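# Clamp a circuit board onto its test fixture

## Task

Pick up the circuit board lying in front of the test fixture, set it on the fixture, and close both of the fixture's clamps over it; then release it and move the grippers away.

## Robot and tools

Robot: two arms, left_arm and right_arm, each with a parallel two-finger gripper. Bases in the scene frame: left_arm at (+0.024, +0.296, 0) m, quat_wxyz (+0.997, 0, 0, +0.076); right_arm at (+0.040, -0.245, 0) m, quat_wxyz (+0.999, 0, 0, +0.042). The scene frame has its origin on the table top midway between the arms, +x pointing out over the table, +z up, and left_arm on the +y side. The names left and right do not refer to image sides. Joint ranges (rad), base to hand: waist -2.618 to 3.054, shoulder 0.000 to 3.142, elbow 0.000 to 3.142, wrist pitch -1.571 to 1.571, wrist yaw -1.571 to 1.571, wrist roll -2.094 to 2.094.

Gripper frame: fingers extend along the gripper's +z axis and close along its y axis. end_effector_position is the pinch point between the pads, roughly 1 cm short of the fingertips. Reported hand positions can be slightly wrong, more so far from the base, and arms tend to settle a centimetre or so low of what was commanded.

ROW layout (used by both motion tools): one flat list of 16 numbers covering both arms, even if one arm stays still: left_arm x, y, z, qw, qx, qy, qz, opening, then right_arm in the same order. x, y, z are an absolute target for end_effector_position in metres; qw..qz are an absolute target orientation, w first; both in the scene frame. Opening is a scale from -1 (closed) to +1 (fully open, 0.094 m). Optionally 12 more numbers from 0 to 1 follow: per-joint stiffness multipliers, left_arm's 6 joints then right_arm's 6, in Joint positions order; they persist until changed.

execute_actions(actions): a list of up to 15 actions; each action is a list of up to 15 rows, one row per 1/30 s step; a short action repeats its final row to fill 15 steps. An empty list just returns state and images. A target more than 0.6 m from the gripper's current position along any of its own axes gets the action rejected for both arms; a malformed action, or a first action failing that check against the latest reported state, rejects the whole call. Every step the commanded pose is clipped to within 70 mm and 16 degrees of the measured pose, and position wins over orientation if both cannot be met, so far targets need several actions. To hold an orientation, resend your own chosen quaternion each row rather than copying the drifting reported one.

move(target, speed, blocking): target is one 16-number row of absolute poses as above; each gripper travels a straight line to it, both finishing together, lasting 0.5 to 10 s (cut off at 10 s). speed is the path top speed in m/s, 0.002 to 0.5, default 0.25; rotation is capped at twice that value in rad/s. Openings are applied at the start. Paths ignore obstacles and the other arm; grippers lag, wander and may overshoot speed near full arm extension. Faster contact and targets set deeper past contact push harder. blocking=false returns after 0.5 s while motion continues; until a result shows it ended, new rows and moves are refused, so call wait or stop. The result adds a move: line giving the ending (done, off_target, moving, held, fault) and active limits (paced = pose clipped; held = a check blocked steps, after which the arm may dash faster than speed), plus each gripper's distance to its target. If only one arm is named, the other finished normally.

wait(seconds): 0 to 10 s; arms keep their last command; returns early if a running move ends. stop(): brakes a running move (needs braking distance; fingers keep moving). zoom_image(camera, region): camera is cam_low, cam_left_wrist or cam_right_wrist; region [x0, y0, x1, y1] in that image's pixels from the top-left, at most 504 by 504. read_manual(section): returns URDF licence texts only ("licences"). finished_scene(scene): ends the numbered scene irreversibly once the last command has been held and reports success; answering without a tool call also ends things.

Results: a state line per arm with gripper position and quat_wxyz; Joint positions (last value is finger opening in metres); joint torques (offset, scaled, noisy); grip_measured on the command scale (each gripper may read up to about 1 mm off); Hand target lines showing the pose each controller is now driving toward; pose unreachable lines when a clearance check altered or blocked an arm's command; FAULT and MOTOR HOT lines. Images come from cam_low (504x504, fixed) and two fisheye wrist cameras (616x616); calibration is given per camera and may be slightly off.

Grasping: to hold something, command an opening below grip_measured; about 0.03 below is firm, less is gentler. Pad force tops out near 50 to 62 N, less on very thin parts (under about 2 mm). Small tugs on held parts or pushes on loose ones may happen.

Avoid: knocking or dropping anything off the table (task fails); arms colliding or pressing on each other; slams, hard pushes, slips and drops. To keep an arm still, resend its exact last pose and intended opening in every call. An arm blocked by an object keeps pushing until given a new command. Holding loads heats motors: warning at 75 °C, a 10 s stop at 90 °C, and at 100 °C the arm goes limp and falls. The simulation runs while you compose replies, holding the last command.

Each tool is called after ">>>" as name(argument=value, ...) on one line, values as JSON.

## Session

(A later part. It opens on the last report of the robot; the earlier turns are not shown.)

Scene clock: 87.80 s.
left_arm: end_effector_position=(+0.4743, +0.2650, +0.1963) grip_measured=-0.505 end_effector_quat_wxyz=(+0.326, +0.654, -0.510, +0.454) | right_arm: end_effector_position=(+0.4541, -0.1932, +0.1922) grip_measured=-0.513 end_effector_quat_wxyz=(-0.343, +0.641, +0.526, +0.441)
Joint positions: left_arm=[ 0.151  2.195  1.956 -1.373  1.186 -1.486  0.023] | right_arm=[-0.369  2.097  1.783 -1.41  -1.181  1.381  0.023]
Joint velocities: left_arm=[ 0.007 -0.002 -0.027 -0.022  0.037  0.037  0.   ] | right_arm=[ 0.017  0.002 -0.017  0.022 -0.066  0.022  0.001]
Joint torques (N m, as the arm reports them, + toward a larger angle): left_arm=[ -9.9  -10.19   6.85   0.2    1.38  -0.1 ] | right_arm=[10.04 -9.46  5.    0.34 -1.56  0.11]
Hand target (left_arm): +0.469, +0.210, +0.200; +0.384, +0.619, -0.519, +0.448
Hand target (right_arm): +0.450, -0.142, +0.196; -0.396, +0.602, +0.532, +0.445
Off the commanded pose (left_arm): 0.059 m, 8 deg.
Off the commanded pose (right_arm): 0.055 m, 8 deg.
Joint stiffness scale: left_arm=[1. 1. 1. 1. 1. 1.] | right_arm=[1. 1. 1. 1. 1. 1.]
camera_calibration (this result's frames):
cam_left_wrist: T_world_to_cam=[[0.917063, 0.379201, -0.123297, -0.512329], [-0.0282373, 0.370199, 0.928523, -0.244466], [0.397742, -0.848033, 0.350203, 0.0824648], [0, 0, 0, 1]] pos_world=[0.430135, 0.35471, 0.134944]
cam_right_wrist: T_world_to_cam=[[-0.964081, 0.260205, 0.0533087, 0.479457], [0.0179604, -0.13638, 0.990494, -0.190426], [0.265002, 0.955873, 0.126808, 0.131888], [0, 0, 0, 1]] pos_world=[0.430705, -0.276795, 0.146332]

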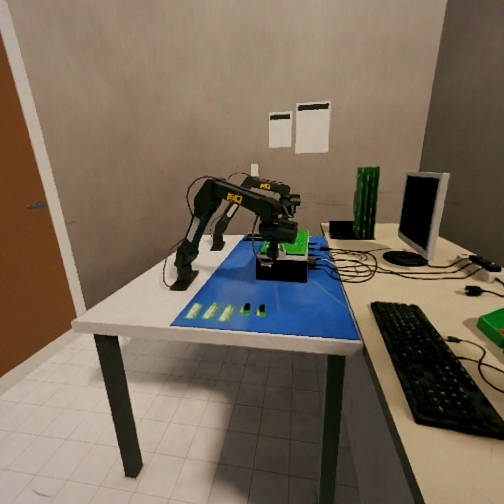

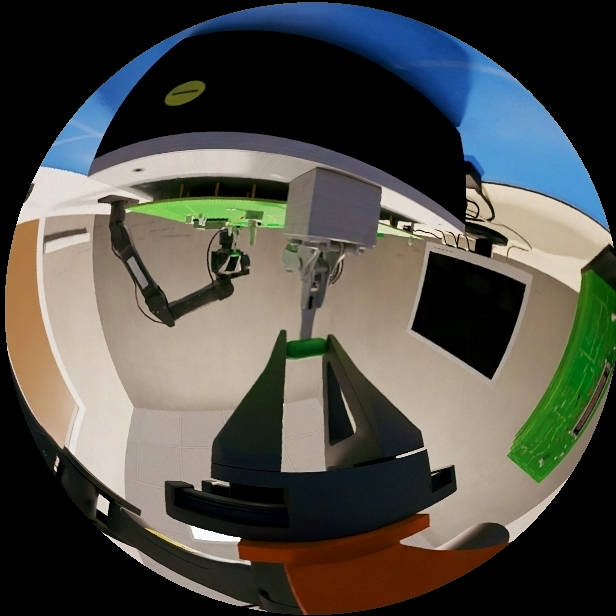

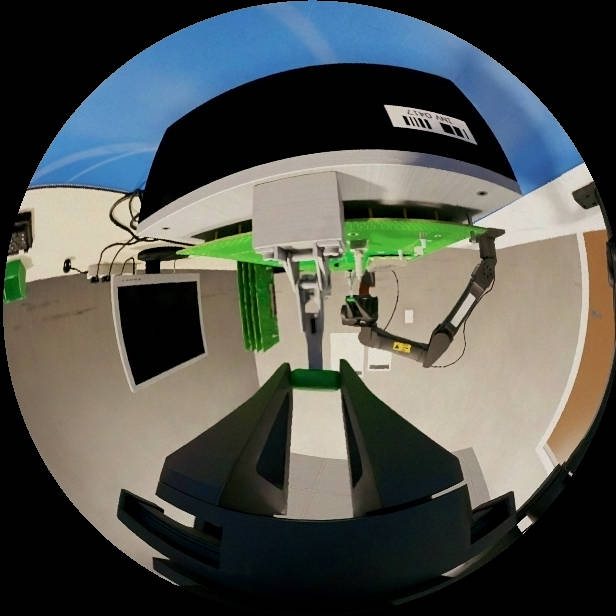

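46 mm in (with flex under load). A bit more push.

>>> execute_actions(actions=[[[0.476,0.197,0.197,0.385,0.615,-0.52,0.45,-0.58,0.457,-0.128,0.193,-0.395,0.60,0.53,0.448,-0.58]],[[0.476,0.192,0.197,0.385,0.615,-0.52,0.45,-0.58,0.457,-0.124,0.193,-0.395,0.60,0.53,0.448,-0.58]]])

Scene clock: 88.87 s.
left_arm: end_effector_position=(+0.4745, +0.2643, +0.1964) grip_measured=-0.505 end_effector_quat_wxyz=(+0.319, +0.659, -0.513, +0.447) | right_arm: end_effector_position=(+0.4543, -0.1926, +0.1919) grip_measured=-0.513 end_effector_quat_wxyz=(-0.339, +0.647, +0.523, +0.439)
Joint positions: left_arm=[ 0.146  2.185  1.956 -1.361  1.163 -1.508  0.023] | right_arm=[-0.366  2.079  1.762 -1.37  -1.174  1.424  0.023]
Joint velocities: left_arm=[ 0.012 -0.007 -0.007  0.095 -0.007 -0.007  0.   ] | right_arm=[-0.002 -0.012 -0.017  0.081  0.007 -0.051 -0.001]
Joint torques (N m, as the arm reports them, + toward a larger angle): left_arm=[-11.88 -10.76   4.37   0.64   1.62  -0.39] | right_arm=[12.46 -9.33  3.7   0.65 -1.68  0.26]
Hand target (left_arm): +0.468, +0.198, +0.198; +0.388, +0.617, -0.522, +0.443
Hand target (right_arm): +0.449, -0.130, +0.193; -0.400, +0.600, +0.534, +0.441
Off the commanded pose (left_arm): 0.072 m, 9 deg.
Off the commanded pose (right_arm): 0.069 m, 8 deg.
Joint stiffness scale: left_arm=[1. 1. 1. 1. 1. 1.] | right_arm=[1. 1. 1. 1. 1. 1.]
camera_calibration (this result's frames):
cam_left_wrist: T_world_to_cam=[[0.915564, 0.384142, -0.119067, -0.513625], [-0.024422, 0.348618, 0.936947, -0.242078], [0.401429, -0.854927, 0.328564, 0.0861592], [0, 0, 0, 1]] pos_world=[0.429758, 0.355357, 0.13735]
cam_right_wrist: T_world_to_cam=[[-0.960547, 0.272364, 0.0562807, 0.47975], [0.021763, -0.128134, 0.991518, -0.190379], [0.277265, 0.953625, 0.117151, 0.127133], [0, 0, 0, 1]] pos_world=[0.429716, -0.276297, 0.14687]

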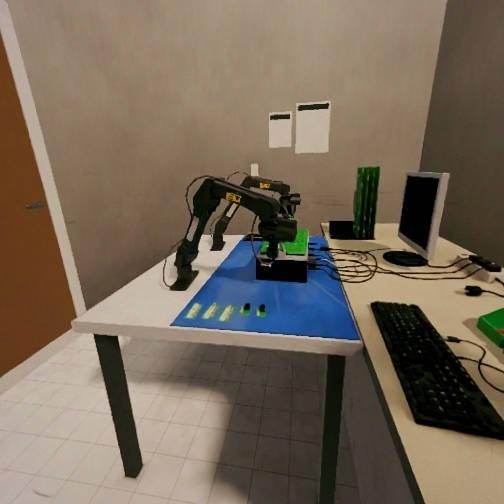

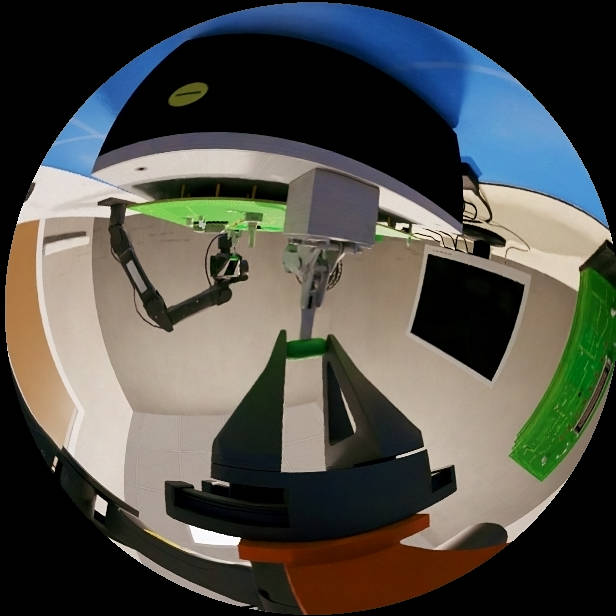

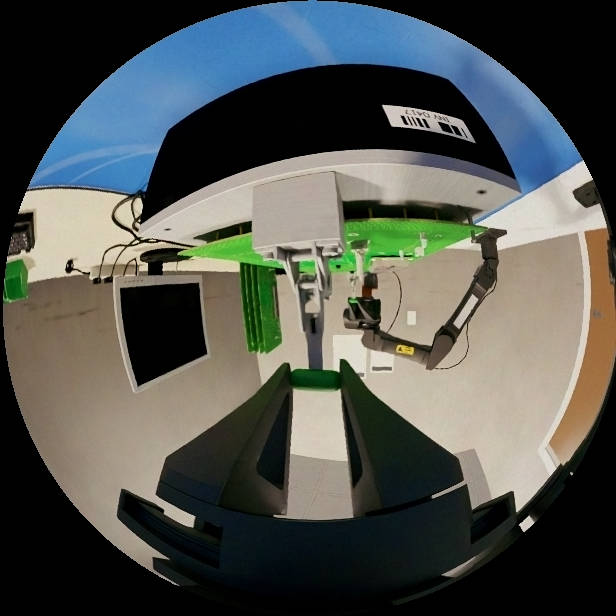

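At the stop. Relax, open, retreat.

>>> execute_actions(actions=[[[0.475,0.23,0.197,0.35,0.64,-0.515,0.45,-0.58,0.455,-0.16,0.193,-0.365,0.625,0.525,0.445,-0.58]],[[0.4745,0.264,0.197,0.322,0.657,-0.512,0.45,-0.58,0.454,-0.193,0.192,-0.341,0.645,0.524,0.44,-0.58]],[[0.4745,0.264,0.197,0.322,0.657,-0.512,0.45,0.2,0.454,-0.193,0.192,-0.341,0.645,0.524,0.44,0.2]]])

>>> move(target=[0.43,0.37,0.22,0.28,0.69,-0.46,0.48,0.2,0.41,-0.30,0.22,-0.28,0.69,0.46,0.48,0.2], speed=0.15)

>>> move(target=[0.30,0.40,0.24,0.2,0.72,-0.44,0.5,0.2,0.28,-0.35,0.24,-0.2,0.72,0.44,0.5,0.2])

Scene clock: 90.50 s.
left_arm: end_effector_position=(+0.4743, +0.2675, +0.1968) grip_measured=+0.198 end_effector_quat_wxyz=(+0.314, +0.660, -0.515, +0.448) | right_arm: end_effector_position=(+0.4535, -0.1957, +0.1922) grip_measured=+0.198 end_effector_quat_wxyz=(-0.334, +0.648, +0.524, +0.441)
Joint positions: left_arm=[ 0.152  2.182  1.956 -1.361  1.158 -1.502  0.056] | right_arm=[-0.374  2.073  1.757 -1.369 -1.17   1.416  0.056]
Joint velocities: left_arm=[ 0.007 -0.017  0.002  0.095 -0.007  0.007 -0.001] | right_arm=[-0.007  0.012  0.012 -0.051  0.022 -0.066  0.001]
Joint torques (N m, as the arm reports them, + toward a larger angle): left_arm=[ -0.45 -11.82   6.55   0.38   0.74   0.01] | right_arm=[ 0.46 -9.95  7.49  0.07 -0.69 -0.07]
Hand target (left_arm): +0.475, +0.264, +0.197; +0.322, +0.657, -0.512, +0.450
Hand target (right_arm): +0.454, -0.193, +0.192; -0.341, +0.645, +0.524, +0.440
Off the commanded pose (left_arm): 0.004 m, 1 deg.
Off the commanded pose (right_arm): 0.003 m, 1 deg.
Joint stiffness scale: left_arm=[1. 1. 1. 1. 1. 1.] | right_arm=[1. 1. 1. 1. 1. 1.]
camera_calibration (this result's frames):
cam_left_wrist: T_world_to_cam=[[0.914813, 0.3886, -0.110038, -0.517274], [-0.0321692, 0.341696, 0.93926, -0.238508], [0.402595, -0.855707, 0.325088, 0.0891443], [0, 0, 0, 1]] pos_world=[0.429647, 0.358791, 0.138122]
cam_right_wrist: T_world_to_cam=[[-0.959781, 0.276721, 0.0473832, 0.481973], [0.0138013, -0.122066, 0.992426, -0.186483], [0.280409, 0.953166, 0.113337, 0.1295], [0, 0, 0, 1]] pos_world=[0.428849, -0.27957, 0.147556]

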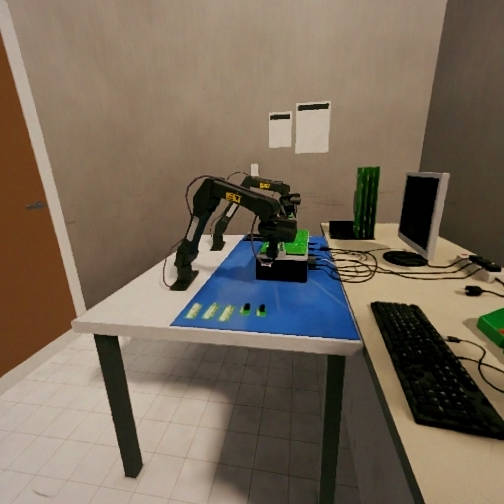

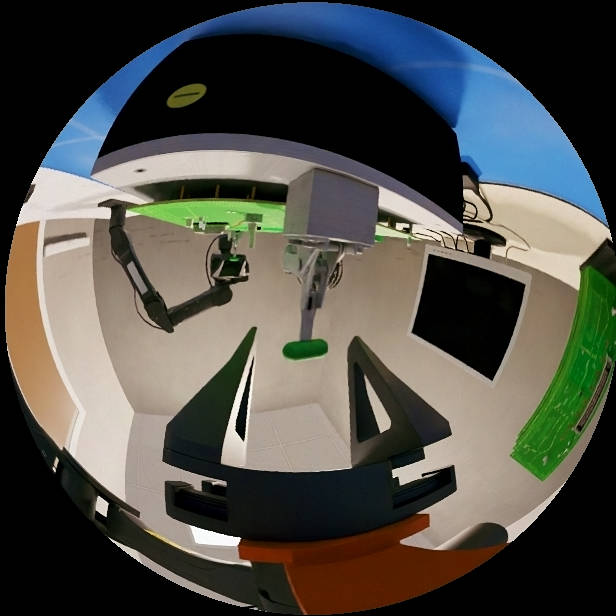

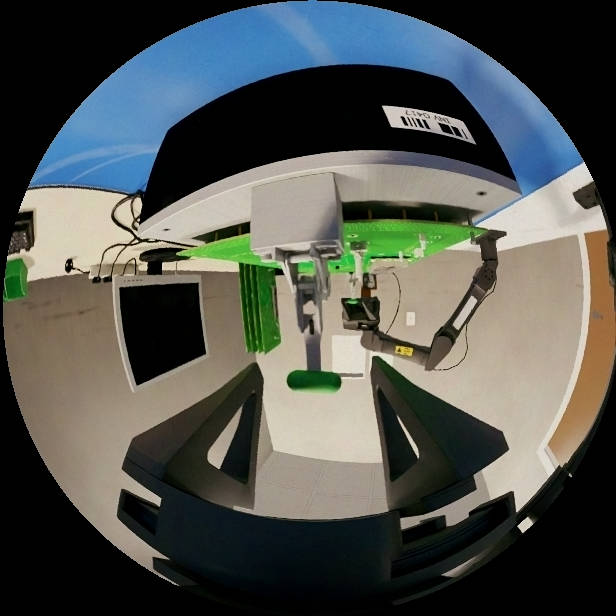

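Scene clock: 91.70 s.
left_arm: end_effector_position=(+0.4358, +0.3752, +0.2160) grip_measured=+0.198 end_effector_quat_wxyz=(+0.255, +0.700, -0.455, +0.487) | right_arm: end_effector_position=(+0.4138, -0.3029, +0.2146) grip_measured=+0.198 end_effector_quat_wxyz=(-0.270, +0.700, +0.452, +0.483)
Joint positions: left_arm=[ 0.435  2.127  1.937 -1.553  1.158 -1.289  0.056] | right_arm=[-0.688  1.986  1.711 -1.563 -1.157  1.217  0.056]
Joint velocities: left_arm=[ 0.002  0.012 -0.007 -0.022  0.007 -0.007  0.001] | right_arm=[-0.002 -0.002 -0.017 -0.051 -0.022 -0.022  0.001]
Joint torques (N m, as the arm reports them, + toward a larger angle): left_arm=[ -0.18 -12.9    4.97   0.02   0.71   0.12] | right_arm=[  0.07 -11.93   5.26  -0.11  -0.64  -0.1 ]
Hand target (left_arm): +0.431, +0.370, +0.220; +0.263, +0.698, -0.451, +0.490
Hand target (right_arm): +0.410, -0.299, +0.220; -0.270, +0.697, +0.454, +0.486
Off the commanded pose (left_arm): 0.009 m, 3 deg.
Off the commanded pose (right_arm): 0.007 m, 2 deg.
Joint stiffness scale: left_arm=[1. 1. 1. 1. 1. 1.] | right_arm=[1. 1. 1. 1. 1. 1.]
joint sent to its limit (left arm) — the command would take joint 4 (wrist pitch) past its lower limit, so that joint was sent only as far as its limit.
joint sent to its limit (right arm) — the command would take joint 4 (wrist pitch) past its lower limit, so that joint was sent only as far as its limit.
move: off_target (left_arm)
camera_calibration (this result's frames):
cam_left_wrist: T_world_to_cam=[[0.824086, 0.561963, -0.0712694, -0.555649], [-0.134031, 0.315679, 0.939352, -0.240522], [0.55038, -0.764555, 0.335467, 0.089745], [0, 0, 0, 1]] pos_world=[0.376271, 0.456797, 0.156228]
cam_right_wrist: T_world_to_cam=[[-0.870415, 0.492012, 0.0173764, 0.507129], [-0.0413708, -0.108268, 0.993261, -0.194409], [0.490578, 0.86383, 0.114593, 0.125961], [0, 0, 0, 1]] pos_world=[0.371576, -0.379371, 0.169852]

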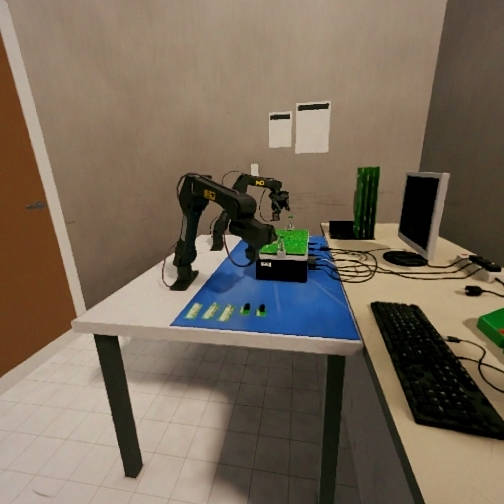

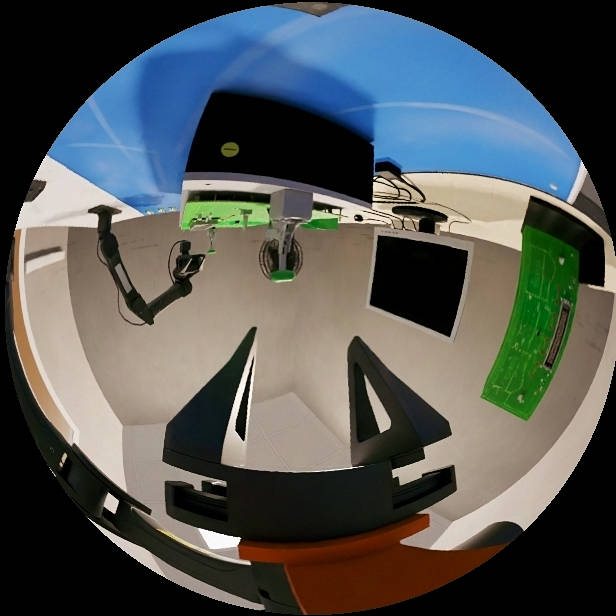

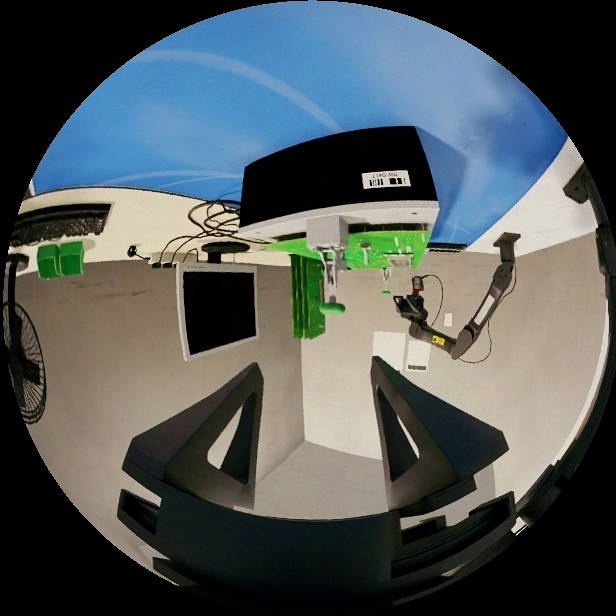

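Scene clock: 92.83 s.
left_arm: end_effector_position=(+0.3040, +0.4027, +0.2411) grip_measured=+0.198 end_effector_quat_wxyz=(+0.133, +0.746, -0.411, +0.506) | right_arm: end_effector_position=(+0.2829, -0.3509, +0.2393) grip_measured=+0.198 end_effector_quat_wxyz=(-0.089, +0.772, +0.385, +0.498)
Joint positions: left_arm=[ 0.763  1.626  1.418 -1.568  1.091 -1.094  0.056] | right_arm=[-1.124  1.467  1.283 -1.574 -1.05   1.07   0.056]
Joint velocities: left_arm=[ 0.012 -0.017 -0.012 -0.037 -0.007  0.066  0.   ] | right_arm=[-0.022  0.007  0.002  0.081 -0.007 -0.037 -0.   ]
Joint torques (N m, as the arm reports them, + toward a larger angle): left_arm=[ 0.37 -7.54  4.89  0.1   0.6   0.13] | right_arm=[-0.51 -6.35  5.45  0.09 -0.6  -0.14]
Hand target (left_arm): +0.301, +0.400, +0.240; +0.135, +0.746, -0.411, +0.507
Hand target (right_arm): +0.281, -0.349, +0.241; -0.083, +0.771, +0.387, +0.500
Off the commanded pose (left_arm): 0.005 m, 9 deg.
Off the commanded pose (right_arm): 0.003 m, 15 deg.
Joint stiffness scale: left_arm=[1. 1. 1. 1. 1. 1.] | right_arm=[1. 1. 1. 1. 1. 1.]
joint sent to its limit (left arm) — the command would take joint 4 (wrist pitch) past its lower limit, so that joint was sent only as far as its limit.
joint sent to its limit (right arm) — the command would take joint 4 (wrist pitch) past its lower limit, so that joint was sent only as far as its limit.
move: off_target (left_arm, right_arm)
camera_calibration (this result's frames):
cam_left_wrist: T_world_to_cam=[[0.67204, 0.737292, 0.0690116, -0.518954], [-0.254765, 0.142696, 0.956417, -0.188115], [0.69531, -0.660332, 0.283733, 0.101311], [0, 0, 0, 1]] pos_world=[0.230391, 0.476363, 0.186985]
cam_right_wrist: T_world_to_cam=[[-0.647922, 0.740521, -0.178397, 0.487539], [-0.115578, 0.135916, 0.983956, -0.12069], [0.752887, 0.658145, -0.00247507, 0.110485], [0, 0, 0, 1]] pos_world=[0.218756, -0.417344, 0.206003]

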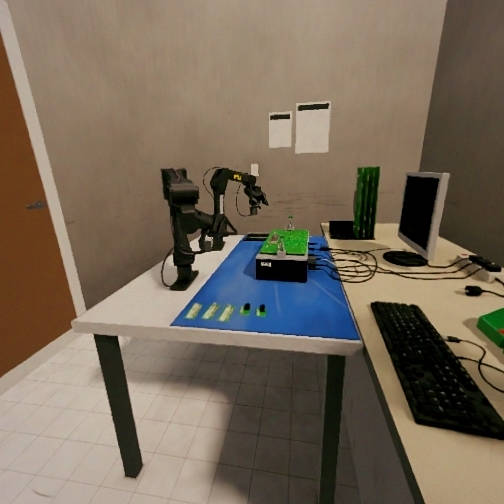

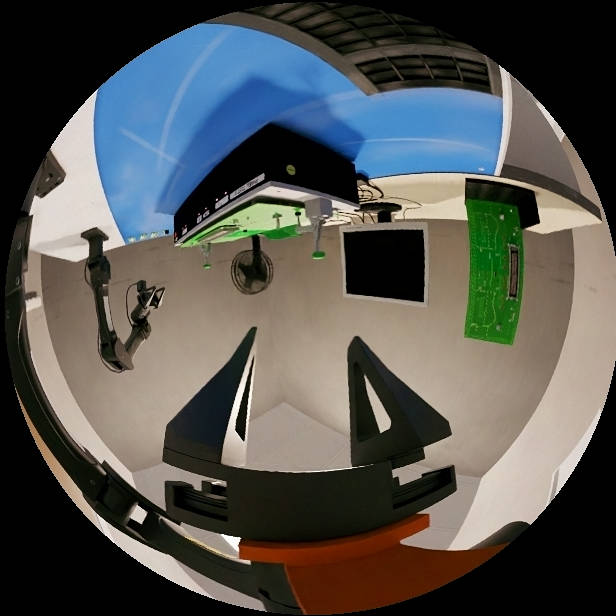

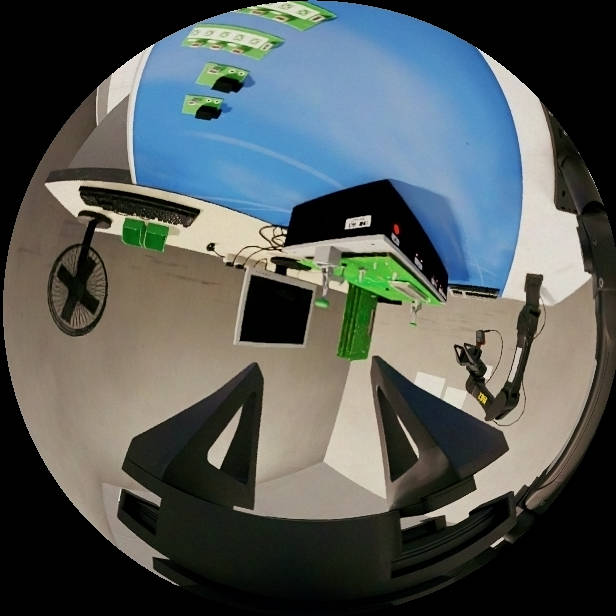

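Both handles stay upright.

>>> finished_scene(scene=2)

The scene is finished: the task was done.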